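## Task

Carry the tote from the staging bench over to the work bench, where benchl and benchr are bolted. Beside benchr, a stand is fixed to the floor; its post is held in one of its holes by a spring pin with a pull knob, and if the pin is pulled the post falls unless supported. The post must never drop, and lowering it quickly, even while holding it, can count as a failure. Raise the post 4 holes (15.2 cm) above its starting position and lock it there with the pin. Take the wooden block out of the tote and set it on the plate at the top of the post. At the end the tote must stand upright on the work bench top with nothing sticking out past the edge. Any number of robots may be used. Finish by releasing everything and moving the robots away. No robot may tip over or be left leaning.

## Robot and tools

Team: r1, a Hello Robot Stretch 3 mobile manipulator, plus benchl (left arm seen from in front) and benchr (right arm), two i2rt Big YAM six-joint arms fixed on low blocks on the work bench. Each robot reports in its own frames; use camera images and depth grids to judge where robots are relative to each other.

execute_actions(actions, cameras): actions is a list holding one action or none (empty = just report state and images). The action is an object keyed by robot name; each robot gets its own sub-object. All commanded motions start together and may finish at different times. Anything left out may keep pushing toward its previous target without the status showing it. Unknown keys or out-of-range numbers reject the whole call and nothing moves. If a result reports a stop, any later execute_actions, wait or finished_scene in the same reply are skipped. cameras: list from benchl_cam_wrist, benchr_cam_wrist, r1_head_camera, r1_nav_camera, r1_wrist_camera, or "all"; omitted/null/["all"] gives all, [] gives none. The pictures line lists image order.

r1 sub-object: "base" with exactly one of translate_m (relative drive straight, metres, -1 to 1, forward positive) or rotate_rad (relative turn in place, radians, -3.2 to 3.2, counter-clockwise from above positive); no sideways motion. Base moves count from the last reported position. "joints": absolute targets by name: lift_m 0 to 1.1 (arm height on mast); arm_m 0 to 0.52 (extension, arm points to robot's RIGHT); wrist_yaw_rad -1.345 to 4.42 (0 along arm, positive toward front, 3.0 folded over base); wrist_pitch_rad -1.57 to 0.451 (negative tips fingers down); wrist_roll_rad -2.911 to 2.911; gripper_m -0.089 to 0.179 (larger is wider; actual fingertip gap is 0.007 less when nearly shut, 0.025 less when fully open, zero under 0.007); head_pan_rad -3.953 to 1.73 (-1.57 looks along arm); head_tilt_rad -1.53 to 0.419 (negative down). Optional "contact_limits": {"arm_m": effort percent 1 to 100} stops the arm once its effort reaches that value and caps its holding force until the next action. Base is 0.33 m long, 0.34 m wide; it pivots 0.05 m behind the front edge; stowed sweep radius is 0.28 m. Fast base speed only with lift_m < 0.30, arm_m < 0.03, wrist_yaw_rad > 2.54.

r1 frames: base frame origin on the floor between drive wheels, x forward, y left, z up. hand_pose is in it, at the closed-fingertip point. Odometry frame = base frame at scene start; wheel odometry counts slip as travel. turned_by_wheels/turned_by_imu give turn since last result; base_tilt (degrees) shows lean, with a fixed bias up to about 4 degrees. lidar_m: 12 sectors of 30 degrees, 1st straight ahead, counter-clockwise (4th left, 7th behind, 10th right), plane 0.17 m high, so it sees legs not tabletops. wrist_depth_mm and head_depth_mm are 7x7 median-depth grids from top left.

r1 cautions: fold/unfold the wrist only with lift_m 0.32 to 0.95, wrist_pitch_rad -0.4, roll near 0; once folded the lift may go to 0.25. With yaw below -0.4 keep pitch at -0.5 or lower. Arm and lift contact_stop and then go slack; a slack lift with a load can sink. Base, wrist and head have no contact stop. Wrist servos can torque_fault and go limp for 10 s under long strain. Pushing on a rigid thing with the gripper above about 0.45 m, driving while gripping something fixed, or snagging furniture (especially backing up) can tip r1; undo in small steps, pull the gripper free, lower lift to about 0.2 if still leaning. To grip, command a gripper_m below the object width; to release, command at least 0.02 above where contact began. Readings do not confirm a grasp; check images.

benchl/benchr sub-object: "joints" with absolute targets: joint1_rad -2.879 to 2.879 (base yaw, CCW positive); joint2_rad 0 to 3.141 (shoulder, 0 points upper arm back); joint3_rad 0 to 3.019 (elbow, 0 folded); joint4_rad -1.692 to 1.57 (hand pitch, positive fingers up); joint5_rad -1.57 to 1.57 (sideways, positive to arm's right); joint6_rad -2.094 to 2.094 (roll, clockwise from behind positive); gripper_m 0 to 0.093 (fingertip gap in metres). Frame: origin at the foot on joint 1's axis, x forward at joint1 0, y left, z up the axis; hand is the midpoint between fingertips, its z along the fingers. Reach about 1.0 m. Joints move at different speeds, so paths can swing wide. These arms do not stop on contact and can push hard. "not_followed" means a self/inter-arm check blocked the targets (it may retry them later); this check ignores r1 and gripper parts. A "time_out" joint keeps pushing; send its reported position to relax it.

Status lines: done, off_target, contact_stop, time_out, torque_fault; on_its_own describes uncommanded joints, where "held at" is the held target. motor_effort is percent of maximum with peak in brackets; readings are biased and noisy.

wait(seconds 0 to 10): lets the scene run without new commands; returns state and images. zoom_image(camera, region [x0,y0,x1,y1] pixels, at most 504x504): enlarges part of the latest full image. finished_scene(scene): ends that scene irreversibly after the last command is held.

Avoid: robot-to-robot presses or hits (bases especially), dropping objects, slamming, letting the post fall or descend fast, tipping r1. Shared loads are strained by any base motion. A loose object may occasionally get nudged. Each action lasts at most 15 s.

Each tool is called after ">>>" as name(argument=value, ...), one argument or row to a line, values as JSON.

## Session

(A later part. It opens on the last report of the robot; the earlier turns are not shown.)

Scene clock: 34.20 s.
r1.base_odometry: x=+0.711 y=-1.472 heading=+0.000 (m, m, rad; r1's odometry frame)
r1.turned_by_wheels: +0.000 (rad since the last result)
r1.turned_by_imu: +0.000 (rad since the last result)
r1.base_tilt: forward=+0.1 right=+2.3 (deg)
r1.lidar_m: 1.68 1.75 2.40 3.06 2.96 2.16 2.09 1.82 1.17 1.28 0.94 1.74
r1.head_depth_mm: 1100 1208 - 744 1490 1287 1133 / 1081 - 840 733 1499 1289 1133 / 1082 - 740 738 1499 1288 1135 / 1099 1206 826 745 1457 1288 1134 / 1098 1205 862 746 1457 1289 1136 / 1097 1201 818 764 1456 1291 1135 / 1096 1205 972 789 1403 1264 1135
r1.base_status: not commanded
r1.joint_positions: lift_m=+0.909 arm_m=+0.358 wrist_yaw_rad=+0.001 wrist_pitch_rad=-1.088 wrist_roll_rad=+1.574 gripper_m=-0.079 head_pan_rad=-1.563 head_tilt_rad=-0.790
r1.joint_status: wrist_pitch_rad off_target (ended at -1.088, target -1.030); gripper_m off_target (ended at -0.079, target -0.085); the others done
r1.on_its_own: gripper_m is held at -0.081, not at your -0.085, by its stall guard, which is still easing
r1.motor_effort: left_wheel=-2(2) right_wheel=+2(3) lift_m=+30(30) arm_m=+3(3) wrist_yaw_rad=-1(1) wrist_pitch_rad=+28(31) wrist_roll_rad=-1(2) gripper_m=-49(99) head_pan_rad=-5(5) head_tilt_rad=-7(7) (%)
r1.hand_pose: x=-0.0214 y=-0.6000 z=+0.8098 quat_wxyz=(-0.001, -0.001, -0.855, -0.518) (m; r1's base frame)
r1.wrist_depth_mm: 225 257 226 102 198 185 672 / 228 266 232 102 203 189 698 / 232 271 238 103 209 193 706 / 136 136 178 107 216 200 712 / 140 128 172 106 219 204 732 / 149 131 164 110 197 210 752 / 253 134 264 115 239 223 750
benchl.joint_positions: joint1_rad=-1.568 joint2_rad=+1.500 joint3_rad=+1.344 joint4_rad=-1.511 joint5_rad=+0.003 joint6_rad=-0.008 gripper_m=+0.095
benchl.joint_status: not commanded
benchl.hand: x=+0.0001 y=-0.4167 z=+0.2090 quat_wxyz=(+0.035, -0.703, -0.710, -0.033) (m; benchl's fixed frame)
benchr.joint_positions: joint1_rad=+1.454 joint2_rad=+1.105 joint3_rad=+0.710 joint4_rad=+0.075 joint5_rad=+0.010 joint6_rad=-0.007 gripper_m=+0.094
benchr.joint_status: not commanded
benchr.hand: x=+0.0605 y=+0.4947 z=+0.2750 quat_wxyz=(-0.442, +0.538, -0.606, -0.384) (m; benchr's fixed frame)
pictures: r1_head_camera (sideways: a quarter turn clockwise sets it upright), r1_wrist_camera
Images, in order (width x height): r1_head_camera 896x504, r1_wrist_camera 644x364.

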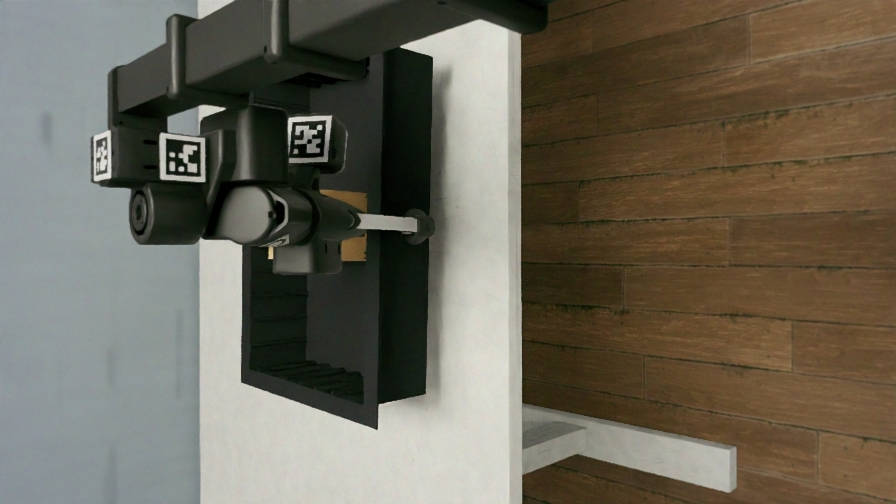

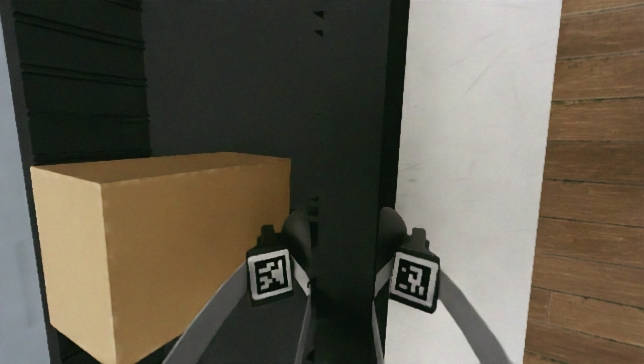

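>>> execute_actions(
  actions=[
    {"r1":{"base":{"rotate_rad":1.75},"joints":{"gripper_m":-0.088,"arm_m":0.05,"lift_m":0.95,"head_pan_rad":-0.45,"head_tilt_rad":-0.4}}},
  ],
  cameras=[],
)

>>> execute_actions(
  actions=[
    {"r1":{"base":{"translate_m":0.71},"joints":{"gripper_m":-0.086}}},
  ],
  cameras=["r1_head_camera"],
)

>>> execute_actions(
  actions=[
    {"r1":{"base":{"translate_m":0.71},"joints":{"gripper_m":-0.088,"head_pan_rad":-0.65}}},
  ],
  cameras=["r1_head_camera"],
)

>>> execute_actions(
  actions=[
    {"r1":{"base":{"translate_m":0.71},"joints":{"gripper_m":-0.086}}},
  ],
  cameras=["r1_nav_camera"],
)

>>> execute_actions(
  actions=[
    {"r1":{"base":{"rotate_rad":1.365},"joints":{"gripper_m":-0.088,"arm_m":0.3,"head_pan_rad":-1.57,"head_tilt_rad":-0.6}}},
  ],
  cameras=["r1_head_camera","r1_wrist_camera"],
)

Scene clock: 39.80 s.
r1.base_odometry: x=+0.711 y=-1.472 heading=+1.750 (m, m, rad; r1's odometry frame)
r1.turned_by_wheels: +1.750 (rad since the last result)
r1.turned_by_imu: +1.769 (rad since the last result)
r1.base_tilt: forward=+0.1 right=+2.3 (deg)
r1.lidar_m: 3.08 2.55 2.09 2.08 1.17 1.29 0.95 0.94 1.70 1.68 1.86 2.96
r1.head_depth_mm: 2563 2671 2749 2778 2195 1700 1371 / 3046 3196 3339 3144 2193 1699 1370 / 3120 3356 3608 3157 2207 1706 1376 / 3022 3243 3468 3181 2218 1699 1374 / 2945 3163 3363 3157 2210 1702 1385 / 2867 3036 3201 3045 2215 1708 1386 / 2821 2987 3123 3208 2234 1708 1388
r1.base_status: done
r1.joint_positions: lift_m=+0.949 arm_m=+0.050 wrist_yaw_rad=+0.001 wrist_pitch_rad=-1.086 wrist_roll_rad=+1.573 gripper_m=-0.070 head_pan_rad=-0.457 head_tilt_rad=-0.408
r1.joint_status: gripper_m off_target (ended at -0.070, target -0.088); the others done
r1.on_its_own: gripper_m is held at -0.072, not at your -0.088, by its stall guard, which is still easing
r1.motor_effort: left_wheel=-2(7) right_wheel=+3(8) lift_m=+30(30) arm_m=-5(7) wrist_yaw_rad=-1(1) wrist_pitch_rad=+27(28) wrist_roll_rad=-1(1) gripper_m=-45(99) head_pan_rad=+4(53) head_tilt_rad=+6(42) (%)
r1.hand_pose: x=-0.0214 y=-0.2932 z=+0.8500 quat_wxyz=(+0.000, +0.000, -0.856, -0.517) (m; r1's base frame)
r1.wrist_depth_mm: 225 260 226 98 865 784 711 / 230 266 233 101 870 812 - / 238 273 240 104 910 837 - / 221 137 178 106 914 851 766 / 144 128 171 106 945 869 769 / 243 131 162 110 195 867 773 / - 133 264 115 - 862 786
benchl.joint_positions: joint1_rad=-1.568 joint2_rad=+1.500 joint3_rad=+1.344 joint4_rad=-1.511 joint5_rad=+0.003 joint6_rad=-0.008 gripper_m=+0.095
benchl.joint_status: not commanded
benchl.hand: x=+0.0001 y=-0.4167 z=+0.2090 quat_wxyz=(+0.035, -0.703, -0.710, -0.033) (m; benchl's fixed frame)
benchr.joint_positions: joint1_rad=+1.454 joint2_rad=+1.105 joint3_rad=+0.710 joint4_rad=+0.075 joint5_rad=+0.010 joint6_rad=-0.007 gripper_m=+0.094
benchr.joint_status: not commanded
benchr.hand: x=+0.0605 y=+0.4947 z=+0.2750 quat_wxyz=(-0.442, +0.538, -0.606, -0.384) (m; benchr's fixed frame)
pictures: none
No camera images: the call's "cameras" was empty. Leave "cameras" out to get every camera's image.

Scene clock: 48.13 s.
r1.base_odometry: x=+0.585 y=-0.774 heading=+1.750 (m, m, rad; r1's odometry frame)
r1.turned_by_wheels: +0.000 (rad since the last result)
r1.turned_by_imu: -0.002 (rad since the last result)
r1.base_tilt: forward=+0.1 right=+2.3 (deg)
r1.lidar_m: 2.55 2.41 1.97 1.96 2.17 1.69 1.63 2.19 1.82 1.81 2.00 2.37
r1.head_depth_mm: 2634 2781 2950 2946 2198 1696 1376 / 2582 2751 2998 3124 2211 1696 1376 / 2514 2672 2892 3009 2211 1696 1374 / 2444 2616 2804 2940 2212 1696 1376 / 2377 2532 2696 2872 2228 1710 1382 / 2321 2458 2557 2781 2212 1698 1378 / 2245 2362 2253 2740 2218 1702 1384
r1.base_status: done
r1.joint_positions: lift_m=+0.949 arm_m=+0.050 wrist_yaw_rad=+0.001 wrist_pitch_rad=-1.086 wrist_roll_rad=+1.573 gripper_m=-0.043 head_pan_rad=-0.457 head_tilt_rad=-0.408
r1.joint_status: gripper_m off_target (ended at -0.043, target -0.086)
r1.on_its_own: gripper_m is held at -0.044, not at your -0.086, by its stall guard, which is still easing
r1.motor_effort: left_wheel=-2(3) right_wheel=+3(7) lift_m=+29(29) arm_m=-5(5) wrist_yaw_rad=+0(1) wrist_pitch_rad=+27(27) wrist_roll_rad=-1(1) gripper_m=-35(99) head_pan_rad=+4(4) head_tilt_rad=+6(6) (%)
r1.hand_pose: x=-0.0215 y=-0.2932 z=+0.8500 quat_wxyz=(+0.000, +0.000, -0.856, -0.517) (m; r1's base frame)
r1.wrist_depth_mm: 225 259 227 99 859 787 716 / 231 266 233 101 867 817 - / 237 274 240 104 904 832 - / 225 137 177 107 924 840 782 / 145 128 172 106 939 849 753 / 246 131 163 110 193 874 772 / - 134 265 115 - 876 788
benchl.joint_positions: joint1_rad=-1.568 joint2_rad=+1.500 joint3_rad=+1.344 joint4_rad=-1.511 joint5_rad=+0.003 joint6_rad=-0.008 gripper_m=+0.095
benchl.joint_status: not commanded
benchl.hand: x=+0.0001 y=-0.4167 z=+0.2090 quat_wxyz=(+0.035, -0.703, -0.710, -0.033) (m; benchl's fixed frame)
benchr.joint_positions: joint1_rad=+1.454 joint2_rad=+1.105 joint3_rad=+0.710 joint4_rad=+0.075 joint5_rad=+0.010 joint6_rad=-0.007 gripper_m=+0.094
benchr.joint_status: not commanded
benchr.hand: x=+0.0605 y=+0.4947 z=+0.2750 quat_wxyz=(-0.442, +0.538, -0.606, -0.384) (m; benchr's fixed frame)
pictures: r1_head_camera (sideways: a quarter turn clockwise sets it upright)
Images, in order (width x height): r1_head_camera 896x504.

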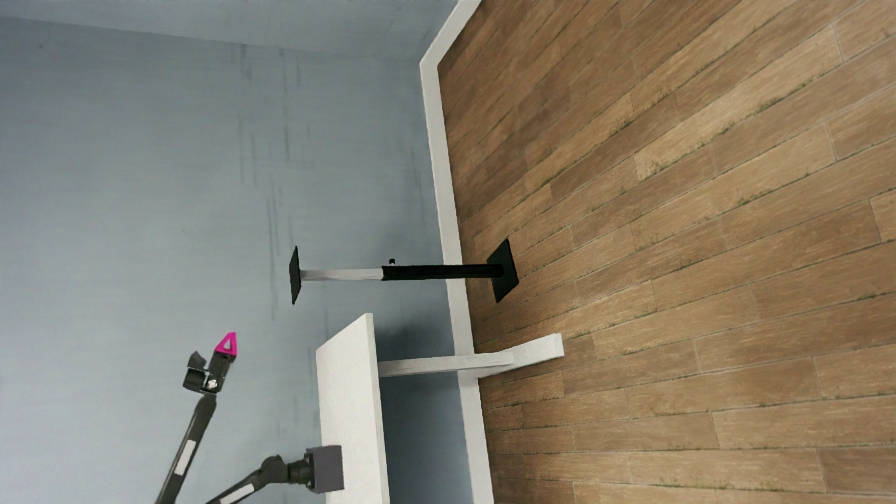

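Scene clock: 56.47 s.
r1.base_odometry: x=+0.458 y=-0.075 heading=+1.750 (m, m, rad; r1's odometry frame)
r1.turned_by_wheels: +0.000 (rad since the last result)
r1.turned_by_imu: -0.002 (rad since the last result)
r1.base_tilt: forward=+0.1 right=+2.3 (deg)
r1.lidar_m: 2.09 1.87 1.85 1.84 2.03 2.31 2.34 2.37 1.94 1.93 2.14 1.70
r1.head_depth_mm: 2250 2375 2526 2646 2201 1690 1372 / 2155 2351 2536 2748 2194 1698 1374 / 2069 2221 2405 2606 2220 1696 1384 / 1969 2103 2258 2444 2136 1694 1378 / 1876 2014 2134 2250 2208 1704 1378 / 1808 1890 2033 1660 2050 1706 1385 / 1721 1798 1940 1552 2154 1705 1382
r1.base_status: done
r1.joint_positions: lift_m=+0.949 arm_m=+0.050 wrist_yaw_rad=+0.001 wrist_pitch_rad=-1.086 wrist_roll_rad=+1.573 gripper_m=-0.047 head_pan_rad=-0.643 head_tilt_rad=-0.408
r1.joint_status: gripper_m off_target (ended at -0.047, target -0.088); the others done
r1.on_its_own: gripper_m is held at -0.046, not at your -0.088, by its stall guard, which is still easing
r1.motor_effort: left_wheel=-2(4) right_wheel=+3(6) lift_m=+30(29) arm_m=-5(4) wrist_yaw_rad=+0(1) wrist_pitch_rad=+27(27) wrist_roll_rad=-1(1) gripper_m=-10(99) head_pan_rad=-5(30) head_tilt_rad=+5(6) (%)
r1.hand_pose: x=-0.0215 y=-0.2932 z=+0.8500 quat_wxyz=(+0.000, +0.000, -0.856, -0.517) (m; r1's base frame)
r1.wrist_depth_mm: 225 259 228 99 853 803 723 / 230 266 234 101 851 801 - / 238 273 241 104 904 834 - / 225 137 177 107 923 863 762 / 145 128 172 106 936 841 772 / 245 131 166 110 194 886 769 / - 134 265 115 - 870 791
benchl.joint_positions: joint1_rad=-1.568 joint2_rad=+1.500 joint3_rad=+1.344 joint4_rad=-1.511 joint5_rad=+0.003 joint6_rad=-0.008 gripper_m=+0.095
benchl.joint_status: not commanded
benchl.hand: x=+0.0001 y=-0.4167 z=+0.2090 quat_wxyz=(+0.035, -0.703, -0.710, -0.033) (m; benchl's fixed frame)
benchr.joint_positions: joint1_rad=+1.454 joint2_rad=+1.105 joint3_rad=+0.710 joint4_rad=+0.075 joint5_rad=+0.010 joint6_rad=-0.007 gripper_m=+0.094
benchr.joint_status: not commanded
benchr.hand: x=+0.0605 y=+0.4947 z=+0.2750 quat_wxyz=(-0.442, +0.538, -0.606, -0.384) (m; benchr's fixed frame)
pictures: r1_head_camera (sideways: a quarter turn clockwise sets it upright)
Images, in order (width x height): r1_head_camera 896x504.

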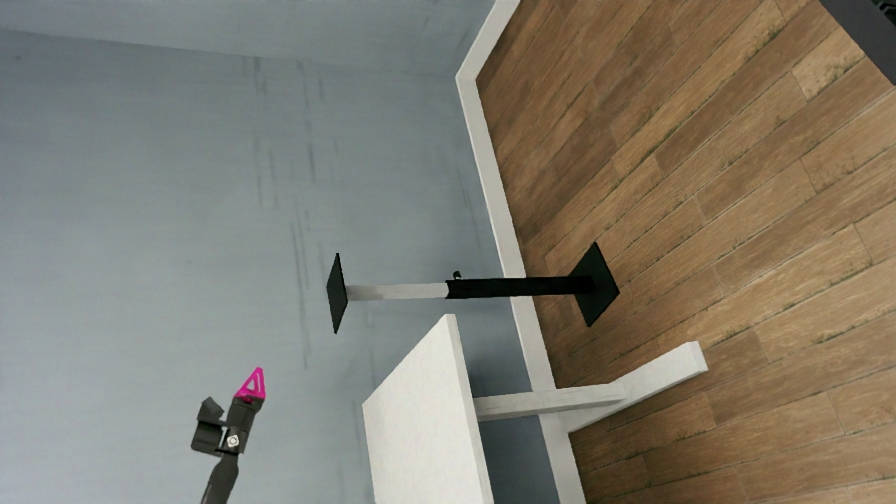

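Scene clock: 64.80 s.
r1.base_odometry: x=+0.332 y=+0.624 heading=+1.750 (m, m, rad; r1's odometry frame)
r1.turned_by_wheels: +0.000 (rad since the last result)
r1.turned_by_imu: -0.002 (rad since the last result)
r1.base_tilt: forward=+0.1 right=+2.3 (deg)
r1.lidar_m: 1.40 1.21 1.72 1.72 1.90 2.97 3.04 2.52 2.07 2.06 1.30 1.07
r1.head_depth_mm: 1531 1656 1808 1985 2106 1697 1378 / 1444 1563 1696 1731 1038 1623 1374 / 1373 1473 1601 1710 997 1651 1387 / 1304 1382 1508 1534 997 1368 1378 / 1249 1307 1432 1439 999 849 1379 / 1191 1238 1360 1395 1002 822 1383 / 1147 1192 1267 1081 1002 766 1386
r1.base_status: done
r1.joint_positions: lift_m=+0.949 arm_m=+0.050 wrist_yaw_rad=+0.001 wrist_pitch_rad=-1.086 wrist_roll_rad=+1.573 gripper_m=-0.045 head_pan_rad=-0.643 head_tilt_rad=-0.408
r1.joint_status: gripper_m off_target (ended at -0.045, target -0.086)
r1.on_its_own: gripper_m is held at -0.044, not at your -0.086, by its stall guard, which is still easing
r1.motor_effort: left_wheel=-2(3) right_wheel=+3(5) lift_m=+30(29) arm_m=-5(5) wrist_yaw_rad=-1(1) wrist_pitch_rad=+27(27) wrist_roll_rad=-1(1) gripper_m=-16(99) head_pan_rad=-5(5) head_tilt_rad=+5(6) (%)
r1.hand_pose: x=-0.0215 y=-0.2932 z=+0.8500 quat_wxyz=(+0.000, +0.000, -0.856, -0.517) (m; r1's base frame)
r1.wrist_depth_mm: 225 259 226 98 860 803 715 / 232 266 233 101 884 800 - / 237 274 240 104 888 839 - / 226 136 177 107 918 854 766 / 145 128 172 106 935 857 761 / 244 131 163 109 194 872 778 / - 134 263 115 - 884 791
benchl.joint_positions: joint1_rad=-1.568 joint2_rad=+1.500 joint3_rad=+1.344 joint4_rad=-1.511 joint5_rad=+0.003 joint6_rad=-0.008 gripper_m=+0.095
benchl.joint_status: not commanded
benchl.hand: x=+0.0001 y=-0.4167 z=+0.2090 quat_wxyz=(+0.035, -0.703, -0.710, -0.033) (m; benchl's fixed frame)
benchr.joint_positions: joint1_rad=+1.454 joint2_rad=+1.105 joint3_rad=+0.710 joint4_rad=+0.075 joint5_rad=+0.010 joint6_rad=-0.007 gripper_m=+0.094
benchr.joint_status: not commanded
benchr.hand: x=+0.0605 y=+0.4947 z=+0.2750 quat_wxyz=(-0.442, +0.538, -0.606, -0.384) (m; benchr's fixed frame)
pictures: r1_nav_camera (sideways: a quarter turn counterclockwise sets it upright)
Images, in order (width x height): r1_nav_camera 672x504.

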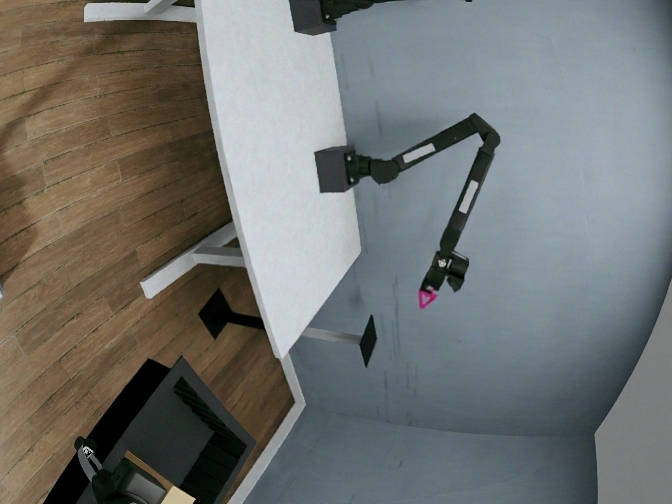

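Scene clock: 67.90 s.
r1.base_odometry: x=+0.332 y=+0.624 heading=+3.114 (m, m, rad; r1's odometry frame)
r1.turned_by_wheels: +1.365 (rad since the last result)
r1.turned_by_imu: +1.379 (rad since the last result)
r1.base_tilt: forward=+0.1 right=+2.3 (deg)
r1.lidar_m: 1.71 1.76 2.35 2.98 3.03 2.15 2.06 2.06 1.08 1.40 1.21 1.79
r1.head_depth_mm: 1125 1293 - 761 811 1409 1226 / 1170 1271 - 804 655 1443 1222 / 1150 1226 - - 659 1449 1225 / 963 1279 1360 812 1141 1449 1225 / 1158 1276 1356 817 664 1449 1224 / 1154 1277 1354 774 787 1447 1229 / 1147 1267 1343 1013 875 1451 1230
r1.base_status: done
r1.joint_positions: lift_m=+0.949 arm_m=+0.300 wrist_yaw_rad=+0.000 wrist_pitch_rad=-1.086 wrist_roll_rad=+1.573 gripper_m=-0.074 head_pan_rad=-1.563 head_tilt_rad=-0.593
r1.joint_status: gripper_m off_target (ended at -0.074, target -0.088); the others done
r1.on_its_own: gripper_m is held at -0.076, not at your -0.088, by its stall guard, which is still easing
r1.motor_effort: left_wheel=-2(6) right_wheel=+3(5) lift_m=+30(29) arm_m=+4(3) wrist_yaw_rad=+0(0) wrist_pitch_rad=+27(27) wrist_roll_rad=-1(1) gripper_m=-46(99) head_pan_rad=-5(55) head_tilt_rad=-5(27) (%)
r1.hand_pose: x=-0.0215 y=-0.5424 z=+0.8500 quat_wxyz=(+0.000, +0.000, -0.856, -0.517) (m; r1's base frame)
r1.wrist_depth_mm: 225 258 226 99 859 797 707 / 228 267 234 101 860 820 712 / 232 274 240 104 886 813 735 / 139 136 178 107 931 849 747 / 141 128 172 106 940 863 759 / 149 131 164 110 192 881 781 / 257 134 264 115 - 865 778
benchl.joint_positions: joint1_rad=-1.568 joint2_rad=+1.500 joint3_rad=+1.344 joint4_rad=-1.511 joint5_rad=+0.003 joint6_rad=-0.008 gripper_m=+0.095
benchl.joint_status: not commanded
benchl.hand: x=+0.0001 y=-0.4167 z=+0.2090 quat_wxyz=(+0.035, -0.703, -0.710, -0.033) (m; benchl's fixed frame)
benchr.joint_positions: joint1_rad=+1.454 joint2_rad=+1.105 joint3_rad=+0.710 joint4_rad=+0.075 joint5_rad=+0.010 joint6_rad=-0.007 gripper_m=+0.094
benchr.joint_status: not commanded
benchr.hand: x=+0.0605 y=+0.4947 z=+0.2750 quat_wxyz=(-0.442, +0.538, -0.606, -0.384) (m; benchr's fixed frame)
pictures: r1_head_camera (sideways: a quarter turn clockwise sets it upright), r1_wrist_camera
Images, in order (width x height): r1_head_camera 896x504, r1_wrist_camera 644x364.

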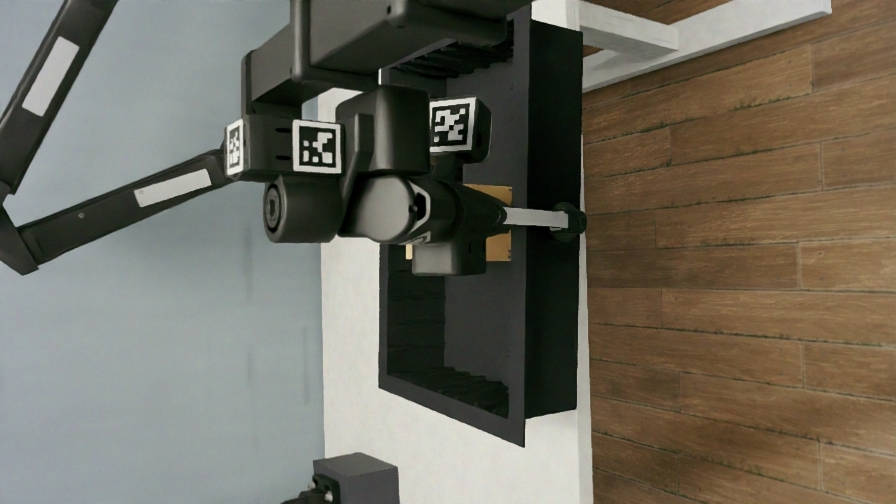

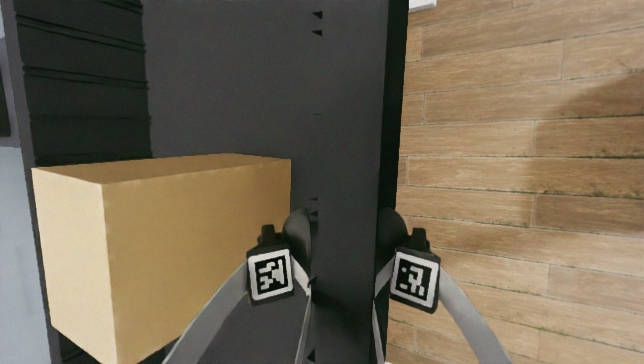

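>>> execute_actions(
  actions=[
    {"r1":{"joints":{"arm_m":0.47,"lift_m":0.89}}},
  ],
  cameras=[],
)

>>> execute_actions(
  actions=[
    {"r1":{"joints":{"lift_m":0.86}}},
  ],
  cameras=[],
)

>>> execute_actions(
  actions=[
    {"r1":{"joints":{"gripper_m":0.055,"wrist_pitch_rad":-1.1,"lift_m":0.864}}},
  ],
  cameras=["r1_wrist_camera"],
)

>>> execute_actions(
  actions=[
    {"r1":{"joints":{"gripper_m":0.08,"lift_m":0.945,"arm_m":0.445}}},
  ],
  cameras=["r1_wrist_camera","r1_head_camera"],
)

Scene clock: 71.83 s.
r1.base_odometry: x=+0.332 y=+0.624 heading=+3.114 (m, m, rad; r1's odometry frame)
r1.turned_by_wheels: +0.000 (rad since the last result)
r1.turned_by_imu: -0.001 (rad since the last result)
r1.base_tilt: forward=+0.1 right=+2.2 (deg)
r1.lidar_m: 1.71 1.76 2.36 2.97 3.03 2.15 2.06 2.06 1.07 1.40 1.21 1.80
r1.head_depth_mm: 1131 1296 1376 - 1446 1373 1226 / 1170 1289 - 887 868 1449 1223 / 1151 1047 - 819 872 1443 1223 / 965 1279 1362 822 870 1447 1225 / 1162 1272 1353 958 872 1450 1226 / 1153 1275 1351 935 872 1451 1229 / 1152 1270 1345 1020 874 1456 1229
r1.base_status: not commanded
r1.joint_positions: lift_m=+0.890 arm_m=+0.470 wrist_yaw_rad=+0.000 wrist_pitch_rad=-1.087 wrist_roll_rad=+1.573 gripper_m=-0.053 head_pan_rad=-1.563 head_tilt_rad=-0.593
r1.joint_status: all done
r1.on_its_own: gripper_m is held at -0.053, not at your -0.088, by its stall guard, which is still easing
r1.motor_effort: left_wheel=-3(3) right_wheel=+3(4) lift_m=+16(26) arm_m=+4(5) wrist_yaw_rad=-1(1) wrist_pitch_rad=+27(27) wrist_roll_rad=-1(1) gripper_m=-19(44) head_pan_rad=-5(5) head_tilt_rad=-5(5) (%)
r1.hand_pose: x=-0.0215 y=-0.7122 z=+0.7907 quat_wxyz=(+0.000, +0.000, -0.856, -0.517) (m; r1's base frame)
r1.wrist_depth_mm: 224 262 226 99 182 171 665 / 227 266 234 101 185 175 683 / 232 274 240 104 191 180 678 / 140 137 178 107 197 185 704 / 142 128 172 107 200 190 710 / 150 131 165 110 192 193 719 / 259 134 264 115 216 783 739
benchl.joint_positions: joint1_rad=-1.568 joint2_rad=+1.500 joint3_rad=+1.344 joint4_rad=-1.511 joint5_rad=+0.003 joint6_rad=-0.008 gripper_m=+0.095
benchl.joint_status: not commanded
benchl.hand: x=+0.0001 y=-0.4167 z=+0.2090 quat_wxyz=(+0.035, -0.703, -0.710, -0.033) (m; benchl's fixed frame)
benchr.joint_positions: joint1_rad=+1.454 joint2_rad=+1.105 joint3_rad=+0.710 joint4_rad=+0.075 joint5_rad=+0.010 joint6_rad=-0.007 gripper_m=+0.094
benchr.joint_status: not commanded
benchr.hand: x=+0.0605 y=+0.4947 z=+0.2750 quat_wxyz=(-0.442, +0.538, -0.606, -0.384) (m; benchr's fixed frame)
pictures: none
No camera images: the call's "cameras" was empty. Leave "cameras" out to get every camera's image.

Scene clock: 72.90 s.
r1.base_odometry: x=+0.332 y=+0.624 heading=+3.114 (m, m, rad; r1's odometry frame)
r1.turned_by_wheels: +0.000 (rad since the last result)
r1.turned_by_imu: +0.000 (rad since the last result)
r1.base_tilt: forward=+0.1 right=+2.3 (deg)
r1.lidar_m: 1.71 1.76 2.35 2.97 3.03 2.15 2.06 2.06 1.08 1.40 1.21 1.80
r1.head_depth_mm: 1127 1296 1372 1100 - 1425 1224 / 1167 1286 1395 961 1227 1446 1229 / 1149 1065 - 824 841 1443 1225 / 966 1280 1362 886 843 1448 1232 / 1157 1276 1354 979 843 1450 1229 / 1153 1274 1357 974 873 1448 1225 / 1152 1267 1345 1019 873 1452 1232
r1.base_status: not commanded
r1.joint_positions: lift_m=+0.861 arm_m=+0.470 wrist_yaw_rad=+0.000 wrist_pitch_rad=-1.085 wrist_roll_rad=+1.573 gripper_m=-0.048 head_pan_rad=-1.563 head_tilt_rad=-0.593
r1.joint_status: all done
r1.on_its_own: gripper_m is held at -0.050, not at your -0.088, by its stall guard, which is still easing
r1.motor_effort: left_wheel=-2(2) right_wheel=+3(3) lift_m=+10(17) arm_m=+4(4) wrist_yaw_rad=+0(1) wrist_pitch_rad=+26(28) wrist_roll_rad=-1(1) gripper_m=-36(38) head_pan_rad=-6(6) head_tilt_rad=-5(5) (%)
r1.hand_pose: x=-0.0215 y=-0.7128 z=+0.7614 quat_wxyz=(+0.000, +0.000, -0.856, -0.517) (m; r1's base frame)
r1.wrist_depth_mm: 225 260 225 98 159 147 641 / 228 268 232 101 164 152 661 / 232 274 239 103 167 155 675 / 139 137 179 106 173 158 669 / 140 128 170 106 173 163 689 / 148 131 164 110 177 167 704 / 253 133 263 115 190 176 724
benchl.joint_positions: joint1_rad=-1.568 joint2_rad=+1.500 joint3_rad=+1.344 joint4_rad=-1.511 joint5_rad=+0.003 joint6_rad=-0.008 gripper_m=+0.095
benchl.joint_status: not commanded
benchl.hand: x=+0.0001 y=-0.4167 z=+0.2090 quat_wxyz=(+0.035, -0.703, -0.710, -0.033) (m; benchl's fixed frame)
benchr.joint_positions: joint1_rad=+1.454 joint2_rad=+1.105 joint3_rad=+0.710 joint4_rad=+0.075 joint5_rad=+0.010 joint6_rad=-0.007 gripper_m=+0.094
benchr.joint_status: not commanded
benchr.hand: x=+0.0605 y=+0.4947 z=+0.2750 quat_wxyz=(-0.442, +0.538, -0.606, -0.384) (m; benchr's fixed frame)
pictures: none
No camera images: the call's "cameras" was empty. Leave "cameras" out to get every camera's image.

Scene clock: 74.47 s.
r1.base_odometry: x=+0.332 y=+0.624 heading=+3.114 (m, m, rad; r1's odometry frame)
r1.turned_by_wheels: +0.000 (rad since the last result)
r1.turned_by_imu: +0.000 (rad since the last result)
r1.base_tilt: forward=+0.1 right=+2.3 (deg)
r1.lidar_m: 1.71 1.76 2.36 2.97 3.02 2.16 2.06 2.05 1.08 1.40 1.21 1.79
r1.head_depth_mm: 1131 1293 1380 1095 - 1434 1230 / 1167 1286 1398 966 840 1441 1223 / 1155 1053 - 815 841 1446 1226 / 967 1282 1365 878 840 1445 1224 / 1156 1278 1356 990 841 1455 1227 / 1156 1274 1352 974 872 1452 1230 / 1153 1269 1341 1017 875 1453 1235
r1.base_status: not commanded
r1.joint_positions: lift_m=+0.864 arm_m=+0.470 wrist_yaw_rad=+0.000 wrist_pitch_rad=-1.111 wrist_roll_rad=+1.573 gripper_m=+0.055 head_pan_rad=-1.563 head_tilt_rad=-0.593
r1.joint_status: all done
r1.motor_effort: left_wheel=-2(3) right_wheel=+3(4) lift_m=+26(28) arm_m=+2(4) wrist_yaw_rad=+0(0) wrist_pitch_rad=+5(26) wrist_roll_rad=+0(1) gripper_m=+0(77) head_pan_rad=-6(5) head_tilt_rad=-5(5) (%)
r1.hand_pose: x=-0.0215 y=-0.7067 z=+0.7619 quat_wxyz=(+0.000, +0.000, -0.850, -0.528) (m; r1's base frame)
r1.wrist_depth_mm: 226 258 225 99 161 153 653 / 230 266 231 101 165 156 666 / 232 273 239 104 168 159 680 / 138 138 180 107 174 164 677 / 139 129 166 109 174 170 700 / 147 131 173 111 179 172 713 / 254 131 270 116 189 776 725
benchl.joint_positions: joint1_rad=-1.568 joint2_rad=+1.500 joint3_rad=+1.344 joint4_rad=-1.511 joint5_rad=+0.003 joint6_rad=-0.008 gripper_m=+0.095
benchl.joint_status: not commanded
benchl.hand: x=+0.0001 y=-0.4167 z=+0.2090 quat_wxyz=(+0.035, -0.703, -0.710, -0.033) (m; benchl's fixed frame)
benchr.joint_positions: joint1_rad=+1.454 joint2_rad=+1.105 joint3_rad=+0.710 joint4_rad=+0.075 joint5_rad=+0.010 joint6_rad=-0.007 gripper_m=+0.094
benchr.joint_status: not commanded
benchr.hand: x=+0.0605 y=+0.4947 z=+0.2750 quat_wxyz=(-0.442, +0.538, -0.606, -0.384) (m; benchr's fixed frame)
pictures: r1_wrist_camera
Images, in order (width x height): r1_wrist_camera 644x364.

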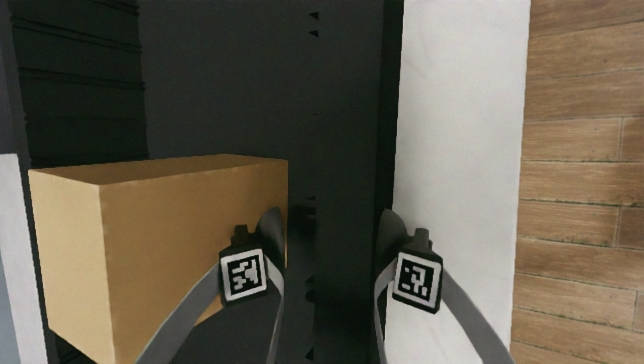

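Scene clock: 76.03 s.
r1.base_odometry: x=+0.332 y=+0.624 heading=+3.114 (m, m, rad; r1's odometry frame)
r1.turned_by_wheels: +0.000 (rad since the last result)
r1.turned_by_imu: +0.000 (rad since the last result)
r1.base_tilt: forward=+0.1 right=+2.3 (deg)
r1.lidar_m: 1.71 1.77 2.36 2.98 3.02 2.16 2.06 2.06 1.07 1.40 1.21 1.80
r1.head_depth_mm: 1129 1293 - 931 867 1410 1228 / 1163 1262 1266 923 841 1449 1226 / 1151 1135 - 964 841 1444 1222 / 964 1278 1379 874 841 1442 1225 / 1158 1274 1360 987 842 1446 1229 / 1154 1274 1355 973 873 1452 1233 / 1153 1265 1341 1017 874 1450 1229
r1.base_status: not commanded
r1.joint_positions: lift_m=+0.945 arm_m=+0.445 wrist_yaw_rad=+0.000 wrist_pitch_rad=-1.107 wrist_roll_rad=+1.573 gripper_m=+0.080 head_pan_rad=-1.563 head_tilt_rad=-0.593
r1.joint_status: all done
r1.motor_effort: left_wheel=-2(2) right_wheel=+3(3) lift_m=+26(26) arm_m=-5(3) wrist_yaw_rad=-1(0) wrist_pitch_rad=+3(5) wrist_roll_rad=+0(1) gripper_m=+1(79) head_pan_rad=-5(6) head_tilt_rad=-5(4) (%)
r1.hand_pose: x=-0.0215 y=-0.6831 z=+0.8432 quat_wxyz=(+0.000, +0.000, -0.850, -0.526) (m; r1's base frame)
r1.wrist_depth_mm: 372 305 326 277 234 760 721 / 361 312 338 284 238 786 726 / 371 329 348 291 245 793 732 / 583 317 211 283 251 833 742 / 591 337 218 295 253 841 755 / 608 433 362 318 272 847 763 / 624 525 362 325 270 858 787
benchl.joint_positions: joint1_rad=-1.568 joint2_rad=+1.500 joint3_rad=+1.344 joint4_rad=-1.511 joint5_rad=+0.003 joint6_rad=-0.008 gripper_m=+0.095
benchl.joint_status: not commanded
benchl.hand: x=+0.0001 y=-0.4167 z=+0.2090 quat_wxyz=(+0.035, -0.703, -0.710, -0.033) (m; benchl's fixed frame)
benchr.joint_positions: joint1_rad=+1.454 joint2_rad=+1.105 joint3_rad=+0.710 joint4_rad=+0.075 joint5_rad=+0.010 joint6_rad=-0.007 gripper_m=+0.094
benchr.joint_status: not commanded
benchr.hand: x=+0.0605 y=+0.4947 z=+0.2750 quat_wxyz=(-0.442, +0.538, -0.606, -0.384) (m; benchr's fixed frame)
pictures: r1_head_camera (sideways: a quarter turn clockwise sets it upright), r1_wrist_camera
Images, in order (width x height): r1_head_camera 896x504, r1_wrist_camera 644x364.

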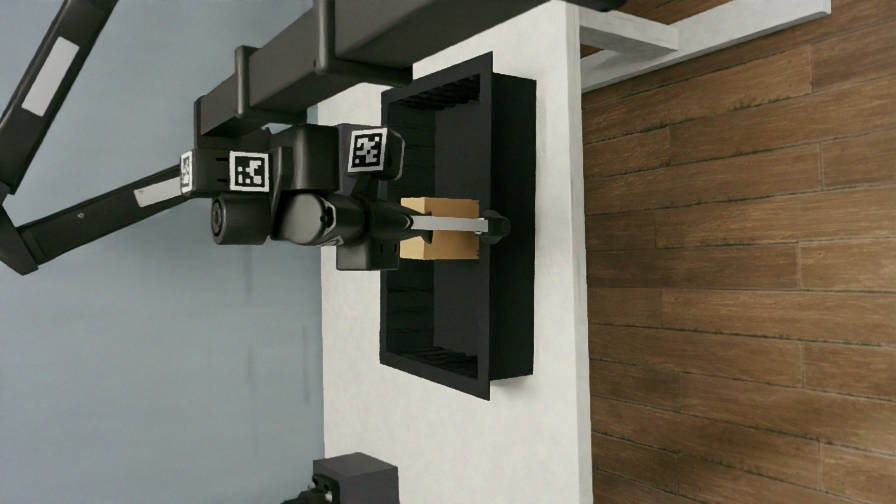

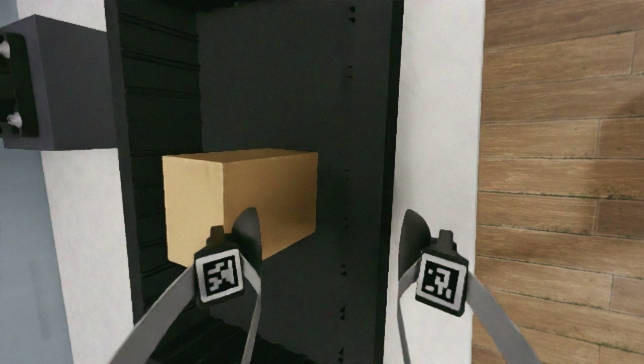

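>>> execute_actions(
  actions=[
    {"r1":{"base":{"rotate_rad":0.385},"joints":{"arm_m":0.0,"lift_m":0.96}},"benchr":{"joints":{"joint1_rad":1.05}}},
  ],
  cameras=[],
)

>>> execute_actions(
  actions=[
    {"r1":{"base":{"translate_m":-0.3},"joints":{"wrist_yaw_rad":1.57,"wrist_roll_rad":0,"wrist_pitch_rad":0,"lift_m":0.6}},"benchr":{"joints":{"joint2_rad":2.12,"joint3_rad":0.73,"joint4_rad":1.29}}},
  ],
  cameras=[],
)

>>> execute_actions(
  actions=[
    {"r1":{"base":{"translate_m":-1.0},"joints":{"lift_m":0.4,"head_pan_rad":-1.3,"head_tilt_rad":-0.75}},"benchr":{"joints":{"joint1_rad":1.42}}},
  ],
  cameras=["r1_head_camera","r1_nav_camera","benchr_cam_wrist"],
)

Scene clock: 85.93 s.
r1.base_odometry: x=+0.332 y=+0.624 heading=-2.784 (m, m, rad; r1's odometry frame)
r1.turned_by_wheels: +0.385 (rad since the last result)
r1.turned_by_imu: +0.387 (rad since the last result)
r1.base_tilt: forward=+0.1 right=+2.3 (deg)
r1.lidar_m: 1.72 2.10 2.98 3.05 2.28 2.06 2.07 1.08 1.12 1.27 1.21 1.71
r1.head_depth_mm: 1126 1231 1314 961 - - - / 1161 1275 1352 967 811 - - / 1199 1314 1377 1008 840 - - / 1176 1121 1174 1012 1640 1445 1282 / 1284 1422 1418 1013 1661 1447 1230 / 1329 1474 1423 1016 1620 1450 1231 / 1128 1543 1649 1018 1764 1419 1229
r1.base_status: done
r1.joint_positions: lift_m=+0.960 arm_m=+0.000 wrist_yaw_rad=+0.000 wrist_pitch_rad=-1.106 wrist_roll_rad=+1.573 gripper_m=+0.080 head_pan_rad=-1.563 head_tilt_rad=-0.593
r1.joint_status: all done
r1.motor_effort: left_wheel=-2(7) right_wheel=+3(6) lift_m=+26(29) arm_m=-5(6) wrist_yaw_rad=-1(1) wrist_pitch_rad=+3(3) wrist_roll_rad=-1(1) gripper_m=+1(0) head_pan_rad=-5(6) head_tilt_rad=-4(5) (%)
r1.hand_pose: x=-0.0215 y=-0.2383 z=+0.8583 quat_wxyz=(+0.000, +0.000, -0.851, -0.526) (m; r1's base frame)
r1.wrist_depth_mm: 418 433 - - 911 812 717 / 427 455 - - 931 827 - / 569 496 - - 959 864 - / 635 530 - - 964 885 765 / 672 563 - - - 872 768 / 726 607 - - - 881 781 / 766 637 - - - 919 791
benchl.joint_positions: joint1_rad=-1.568 joint2_rad=+1.500 joint3_rad=+1.344 joint4_rad=-1.511 joint5_rad=+0.003 joint6_rad=-0.008 gripper_m=+0.095
benchl.joint_status: not commanded
benchl.hand: x=+0.0001 y=-0.4167 z=+0.2090 quat_wxyz=(+0.035, -0.703, -0.710, -0.033) (m; benchl's fixed frame)
benchr.joint_positions: joint1_rad=+1.049 joint2_rad=+1.105 joint3_rad=+0.710 joint4_rad=+0.075 joint5_rad=+0.010 joint6_rad=-0.007 gripper_m=+0.094
benchr.joint_status: all done
benchr.hand: x=+0.2503 y=+0.4310 z=+0.2750 quat_wxyz=(-0.510, +0.406, -0.702, -0.288) (m; benchr's fixed frame)
pictures: none
No camera images: the call's "cameras" was empty. Leave "cameras" out to get every camera's image.

Scene clock: 90.43 s.
r1.base_odometry: x=+0.613 y=+0.729 heading=-2.784 (m, m, rad; r1's odometry frame)
r1.turned_by_wheels: +0.000 (rad since the last result)
r1.turned_by_imu: -0.001 (rad since the last result)
r1.base_tilt: forward=+0.1 right=+2.2 (deg)
r1.lidar_m: 2.00 2.45 3.47 3.10 1.96 1.77 1.79 1.05 0.88 1.30 1.33 1.99
r1.head_depth_mm: 1044 1090 1203 980 786 1340 1226 / 1073 1180 1014 920 735 1379 1225 / 1110 1223 1312 931 740 1445 1224 / 1150 1266 1342 841 764 1448 1226 / 1185 1314 1397 969 815 1443 1231 / 1229 1340 1196 975 845 1451 1228 / 1018 1380 1281 1016 1617 1454 1230
r1.base_status: done
r1.joint_positions: lift_m=+0.600 arm_m=+0.000 wrist_yaw_rad=+1.567 wrist_pitch_rad=-0.021 wrist_roll_rad=+0.005 gripper_m=+0.080 head_pan_rad=-1.563 head_tilt_rad=-0.593
r1.joint_status: all done
r1.motor_effort: left_wheel=-2(6) right_wheel=+3(3) lift_m=+12(23) arm_m=-4(5) wrist_yaw_rad=+2(4) wrist_pitch_rad=+10(12) wrist_roll_rad=-1(3) gripper_m=+1(1) head_pan_rad=-5(6) head_tilt_rad=-5(5) (%)
r1.hand_pose: x=+0.2343 y=-0.1462 z=+0.7097 quat_wxyz=(+0.505, +0.505, -0.496, +0.493) (m; r1's base frame)
r1.wrist_depth_mm: - - - - - - - / - - - - - - - / - - - - - - - / - - - - - - - / - - - - - - - / - - - - - - - / - - - - - - -
benchl.joint_positions: joint1_rad=-1.568 joint2_rad=+1.500 joint3_rad=+1.344 joint4_rad=-1.511 joint5_rad=+0.003 joint6_rad=-0.008 gripper_m=+0.095
benchl.joint_status: not commanded
benchl.hand: x=+0.0001 y=-0.4167 z=+0.2090 quat_wxyz=(+0.035, -0.703, -0.710, -0.033) (m; benchl's fixed frame)
benchr.joint_positions: joint1_rad=+1.049 joint2_rad=+2.111 joint3_rad=+0.712 joint4_rad=+1.264 joint5_rad=+0.010 joint6_rad=-0.007 gripper_m=+0.094
benchr.joint_status: all done
benchr.hand: x=+0.2930 y=+0.5053 z=+0.0111 quat_wxyz=(-0.573, +0.376, -0.652, -0.324) (m; benchr's fixed frame)
pictures: none
No camera images: the call's "cameras" was empty. Leave "cameras" out to get every camera's image.

Scene clock: 101.50 s.
r1.base_odometry: x=+1.550 y=+1.078 heading=-2.784 (m, m, rad; r1's odometry frame)
r1.turned_by_wheels: +0.000 (rad since the last result)
r1.turned_by_imu: -0.003 (rad since the last result)
r1.base_tilt: forward=+0.1 right=+2.3 (deg)
r1.lidar_m: 2.94 3.60 3.41 1.47 0.93 0.84 0.84 1.02 0.96 0.64 0.87 2.02
r1.head_depth_mm: 819 909 1014 1150 1331 1319 1149 / 868 968 1093 1249 1437 1321 1151 / 922 1033 1094 1363 1510 1311 1154 / 980 1110 795 1450 1478 1281 1152 / 1053 1201 869 1674 1513 1325 1156 / 1125 874 980 1107 1402 1319 1161 / 789 1137 1054 886 1549 1288 1155
r1.base_status: done
r1.joint_positions: lift_m=+0.400 arm_m=+0.000 wrist_yaw_rad=+1.567 wrist_pitch_rad=-0.020 wrist_roll_rad=+0.005 gripper_m=+0.080 head_pan_rad=-1.307 head_tilt_rad=-0.740
r1.joint_status: all done
r1.motor_effort: left_wheel=-2(6) right_wheel=+3(3) lift_m=+12(13) arm_m=-4(5) wrist_yaw_rad=+2(2) wrist_pitch_rad=+10(10) wrist_roll_rad=-1(1) gripper_m=+1(0) head_pan_rad=+5(30) head_tilt_rad=-7(24) (%)
r1.hand_pose: x=+0.2343 y=-0.1462 z=+0.5099 quat_wxyz=(+0.505, +0.505, -0.497, +0.493) (m; r1's base frame)
r1.wrist_depth_mm: - - - - - 709 381 / - - - - - 958 743 / - - - - - - - / - - - - - - - / - - - - - - - / - - - - - - - / 872 858 854 857 840 839 839
benchl.joint_positions: joint1_rad=-1.568 joint2_rad=+1.500 joint3_rad=+1.344 joint4_rad=-1.511 joint5_rad=+0.003 joint6_rad=-0.008 gripper_m=+0.095
benchl.joint_status: not commanded
benchl.hand: x=+0.0001 y=-0.4167 z=+0.2090 quat_wxyz=(+0.035, -0.703, -0.710, -0.033) (m; benchl's fixed frame)
benchr.joint_positions: joint1_rad=+1.428 joint2_rad=+2.111 joint3_rad=+0.717 joint4_rad=+1.264 joint5_rad=+0.010 joint6_rad=-0.007 gripper_m=+0.094
benchr.joint_status: all done
benchr.hand: x=+0.0855 y=+0.5798 z=+0.0127 quat_wxyz=(-0.503, +0.491, -0.568, -0.428) (m; benchr's fixed frame)
pictures: benchr_cam_wrist, r1_head_camera (sideways: a quarter turn clockwise sets it upright), r1_nav_camera (sideways: a quarter turn counterclockwise sets it upright)
Images, in order (width x height): benchr_cam_wrist 504x504, r1_head_camera 896x504, r1_nav_camera 672x504.

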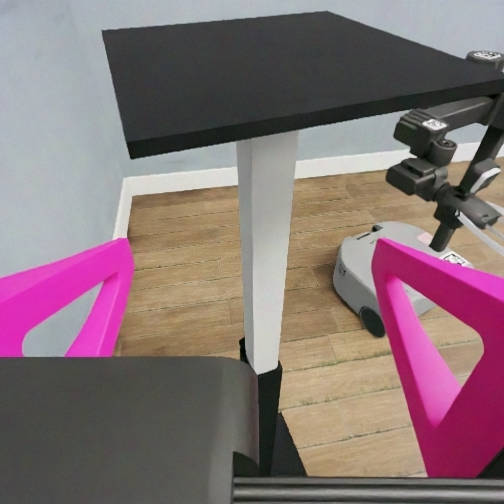

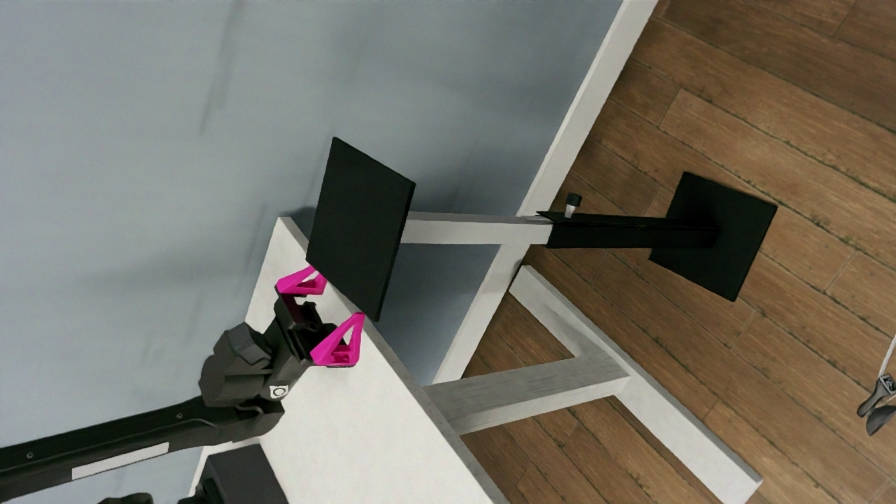

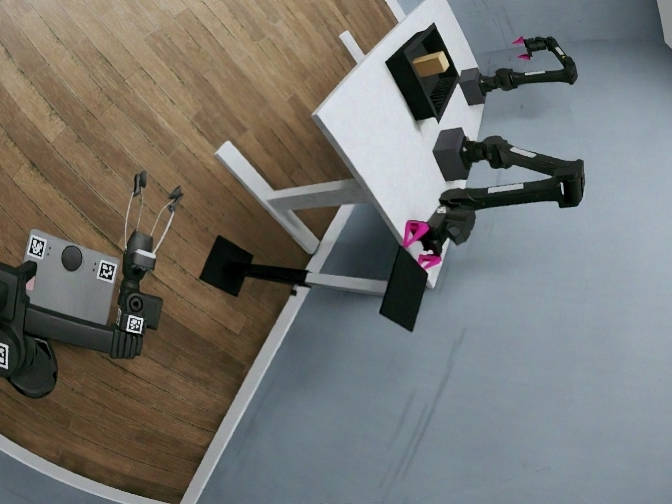

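>>> execute_actions(
  actions=[
    {"r1":{"base":{"rotate_rad":-0.145}},"benchr":{"joints":{"joint1_rad":1.41,"joint2_rad":2.0,"joint3_rad":0.63,"joint4_rad":1.40,"gripper_m":0.07}}},
  ],
  cameras=[],
)

>>> execute_actions(
  actions=[
    {"r1":{"base":{"translate_m":-0.13},"joints":{"arm_m":0.3,"head_pan_rad":-1.0,"head_tilt_rad":-0.7}},"benchr":{"joints":{"joint6_rad":1.57}}},
  ],
  cameras=["benchr_cam_wrist"],
)

>>> execute_actions(
  actions=[
    {"r1":{"joints":{"arm_m":0.46}}},
  ],
  cameras=["r1_head_camera","r1_wrist_camera"],
)

Scene clock: 105.77 s.
r1.base_odometry: x=+1.550 y=+1.078 heading=-2.929 (m, m, rad; r1's odometry frame)
r1.turned_by_wheels: -0.145 (rad since the last result)
r1.turned_by_imu: -0.147 (rad since the last result)
r1.base_tilt: forward=+0.1 right=+2.2 (deg)
r1.lidar_m: 2.93 3.29 3.42 1.88 1.01 0.84 0.84 0.94 0.96 0.96 0.64 1.75
r1.head_depth_mm: 789 875 987 1127 1323 1320 1152 / 820 918 1040 1202 1413 1319 1150 / 859 964 1102 1281 1474 1319 1153 / 898 1016 1111 1372 1510 1284 1152 / 943 1071 793 1403 1477 1286 1152 / 994 1124 977 1610 1525 1324 1165 / 1048 1165 948 1065 1283 1296 1153
r1.base_status: done
r1.joint_positions: lift_m=+0.400 arm_m=+0.000 wrist_yaw_rad=+1.568 wrist_pitch_rad=-0.020 wrist_roll_rad=+0.005 gripper_m=+0.080 head_pan_rad=-1.307 head_tilt_rad=-0.741
r1.joint_status: not commanded
r1.motor_effort: left_wheel=+2(3) right_wheel=-1(2) lift_m=+12(12) arm_m=-4(4) wrist_yaw_rad=+1(1) wrist_pitch_rad=+10(10) wrist_roll_rad=-1(1) gripper_m=+1(1) head_pan_rad=+4(4) head_tilt_rad=-7(7) (%)
r1.hand_pose: x=+0.2343 y=-0.1461 z=+0.5099 quat_wxyz=(+0.505, +0.505, -0.496, +0.493) (m; r1's base frame)
r1.wrist_depth_mm: - - - - - 417 391 / - - - - - 754 639 / - - - - - - - / - - - - - - - / - - - - - - - / - - - - - - - / 861 856 854 855 868 852 804
benchl.joint_positions: joint1_rad=-1.568 joint2_rad=+1.500 joint3_rad=+1.344 joint4_rad=-1.511 joint5_rad=+0.003 joint6_rad=-0.008 gripper_m=+0.095
benchl.joint_status: not commanded
benchl.hand: x=+0.0001 y=-0.4167 z=+0.2090 quat_wxyz=(+0.035, -0.703, -0.710, -0.033) (m; benchl's fixed frame)
benchr.joint_positions: joint1_rad=+1.418 joint2_rad=+1.991 joint3_rad=+0.630 joint4_rad=+1.380 joint5_rad=+0.010 joint6_rad=-0.007 gripper_m=+0.070
benchr.joint_status: all done
benchr.hand: x=+0.0879 y=+0.5571 z=+0.0795 quat_wxyz=(-0.546, +0.455, -0.532, -0.460) (m; benchr's fixed frame)
pictures: none
No camera images: the call's "cameras" was empty. Leave "cameras" out to get every camera's image.

Scene clock: 109.20 s.
r1.base_odometry: x=+1.677 y=+1.106 heading=-2.929 (m, m, rad; r1's odometry frame)
r1.turned_by_wheels: +0.000 (rad since the last result)
r1.turned_by_imu: +0.000 (rad since the last result)
r1.base_tilt: forward=+0.1 right=+2.2 (deg)
r1.lidar_m: 3.06 3.45 3.47 1.60 0.86 0.71 0.71 0.80 0.93 0.93 0.70 0.97
r1.head_depth_mm: 849 929 1031 1146 1302 1365 1145 / 914 1007 1125 1266 1458 1411 1168 / 990 1100 1178 1415 1555 1336 1166 / 1079 1207 847 1569 1116 1278 1168 / 1189 1301 1022 1778 1517 1345 1170 / 1217 948 1126 1191 1521 1348 1168 / 1030 1188 1126 963 1600 1332 1170
r1.base_status: done
r1.joint_positions: lift_m=+0.400 arm_m=+0.300 wrist_yaw_rad=+1.568 wrist_pitch_rad=-0.020 wrist_roll_rad=+0.004 gripper_m=+0.080 head_pan_rad=-1.007 head_tilt_rad=-0.705
r1.joint_status: all done
r1.motor_effort: left_wheel=+1(2) right_wheel=-1(4) lift_m=+12(12) arm_m=+4(5) wrist_yaw_rad=+1(1) wrist_pitch_rad=+10(10) wrist_roll_rad=-1(1) gripper_m=+1(1) head_pan_rad=+4(34) head_tilt_rad=+3(12) (%)
r1.hand_pose: x=+0.2343 y=-0.4454 z=+0.5099 quat_wxyz=(+0.505, +0.505, -0.496, +0.493) (m; r1's base frame)
r1.wrist_depth_mm: - - - - - 467 440 / - - - 728 615 543 685 / - - - - - 292 817 / - - - - - 283 754 / - - - - - 284 737 / - - - - - 281 791 / 866 854 860 846 732 301 764
benchl.joint_positions: joint1_rad=-1.568 joint2_rad=+1.500 joint3_rad=+1.344 joint4_rad=-1.511 joint5_rad=+0.003 joint6_rad=-0.008 gripper_m=+0.095
benchl.joint_status: not commanded
benchl.hand: x=+0.0001 y=-0.4167 z=+0.2090 quat_wxyz=(+0.035, -0.703, -0.710, -0.033) (m; benchl's fixed frame)
benchr.joint_positions: joint1_rad=+1.418 joint2_rad=+1.991 joint3_rad=+0.630 joint4_rad=+1.380 joint5_rad=+0.010 joint6_rad=+1.560 gripper_m=+0.070
benchr.joint_status: all done
benchr.hand: x=+0.0879 y=+0.5571 z=+0.0795 quat_wxyz=(-0.062, -0.053, -0.698, -0.711) (m; benchr's fixed frame)
pictures: benchr_cam_wrist
Images, in order (width x height): benchr_cam_wrist 504x504.

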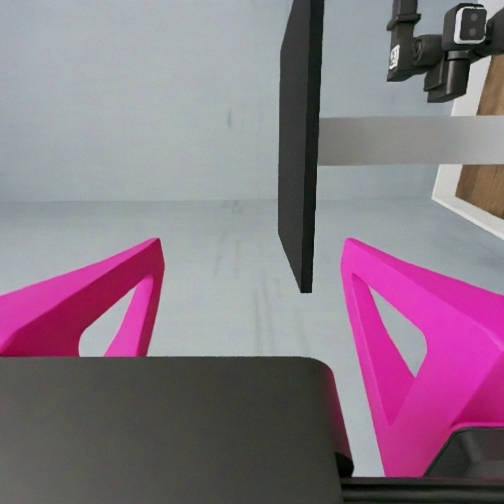

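Scene clock: 111.63 s.
r1.base_odometry: x=+1.677 y=+1.106 heading=-2.929 (m, m, rad; r1's odometry frame)
r1.turned_by_wheels: +0.000 (rad since the last result)
r1.turned_by_imu: +0.000 (rad since the last result)
r1.base_tilt: forward=+0.1 right=+2.3 (deg)
r1.lidar_m: 3.06 3.43 3.47 1.60 0.86 0.72 0.71 0.80 0.93 0.93 0.70 0.97
r1.head_depth_mm: 850 929 1026 1150 1277 1314 1165 / 913 1009 1126 1266 1428 1347 1169 / 993 1103 1184 1426 1546 1335 1164 / 1079 1212 844 1578 1116 1279 1170 / 1185 1302 1022 1778 1522 1349 1169 / 1222 950 1118 1191 1519 1351 1167 / 1029 1187 1122 962 1598 1327 1166
r1.base_status: not commanded
r1.joint_positions: lift_m=+0.400 arm_m=+0.460 wrist_yaw_rad=+1.568 wrist_pitch_rad=-0.020 wrist_roll_rad=+0.004 gripper_m=+0.080 head_pan_rad=-1.007 head_tilt_rad=-0.705
r1.joint_status: all done
r1.motor_effort: left_wheel=+1(1) right_wheel=+0(1) lift_m=+12(12) arm_m=+4(4) wrist_yaw_rad=+1(1) wrist_pitch_rad=+10(10) wrist_roll_rad=-1(1) gripper_m=+0(1) head_pan_rad=+5(4) head_tilt_rad=+3(3) (%)
r1.hand_pose: x=+0.2343 y=-0.6053 z=+0.5099 quat_wxyz=(+0.505, +0.505, -0.496, +0.493) (m; r1's base frame)
r1.wrist_depth_mm: - - - - 818 478 429 / - - 727 606 616 771 555 / - - - - - - 562 / - - - - - - 557 / - - - - 647 - 557 / - - - - 651 906 552 / 855 862 827 732 815 776 548
benchl.joint_positions: joint1_rad=-1.568 joint2_rad=+1.500 joint3_rad=+1.344 joint4_rad=-1.511 joint5_rad=+0.003 joint6_rad=-0.008 gripper_m=+0.095
benchl.joint_status: not commanded
benchl.hand: x=+0.0001 y=-0.4167 z=+0.2090 quat_wxyz=(+0.035, -0.703, -0.710, -0.033) (m; benchl's fixed frame)
benchr.joint_positions: joint1_rad=+1.418 joint2_rad=+1.991 joint3_rad=+0.630 joint4_rad=+1.380 joint5_rad=+0.010 joint6_rad=+1.560 gripper_m=+0.070
benchr.joint_status: not commanded
benchr.hand: x=+0.0879 y=+0.5571 z=+0.0795 quat_wxyz=(-0.062, -0.053, -0.698, -0.711) (m; benchr's fixed frame)
pictures: r1_head_camera (sideways: a quarter turn clockwise sets it upright), r1_wrist_camera
Images, in order (width x height): r1_head_camera 896x504, r1_wrist_camera 644x364.

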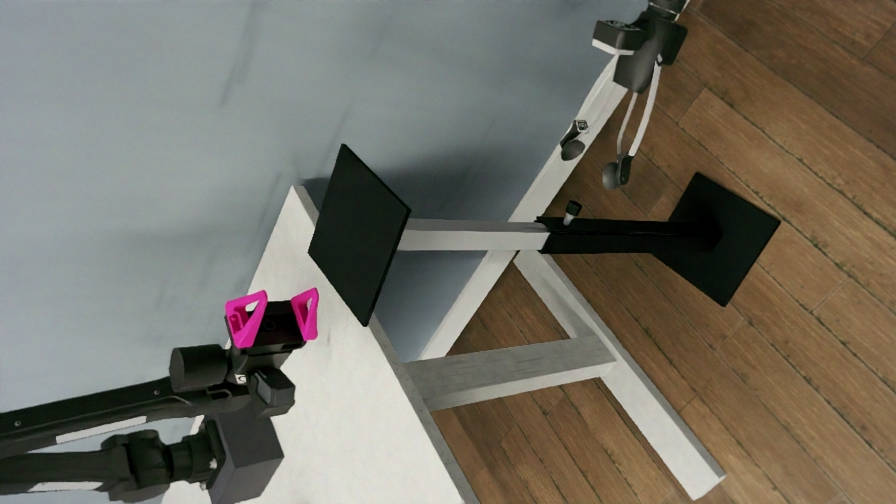

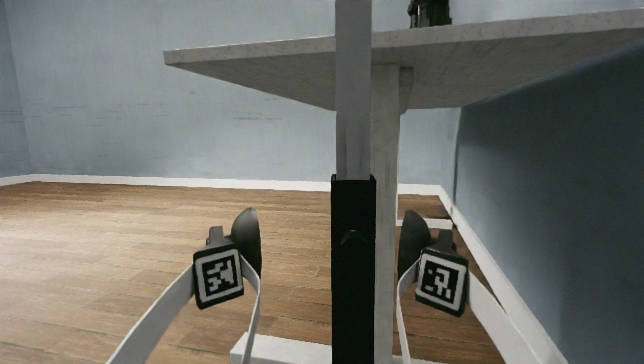

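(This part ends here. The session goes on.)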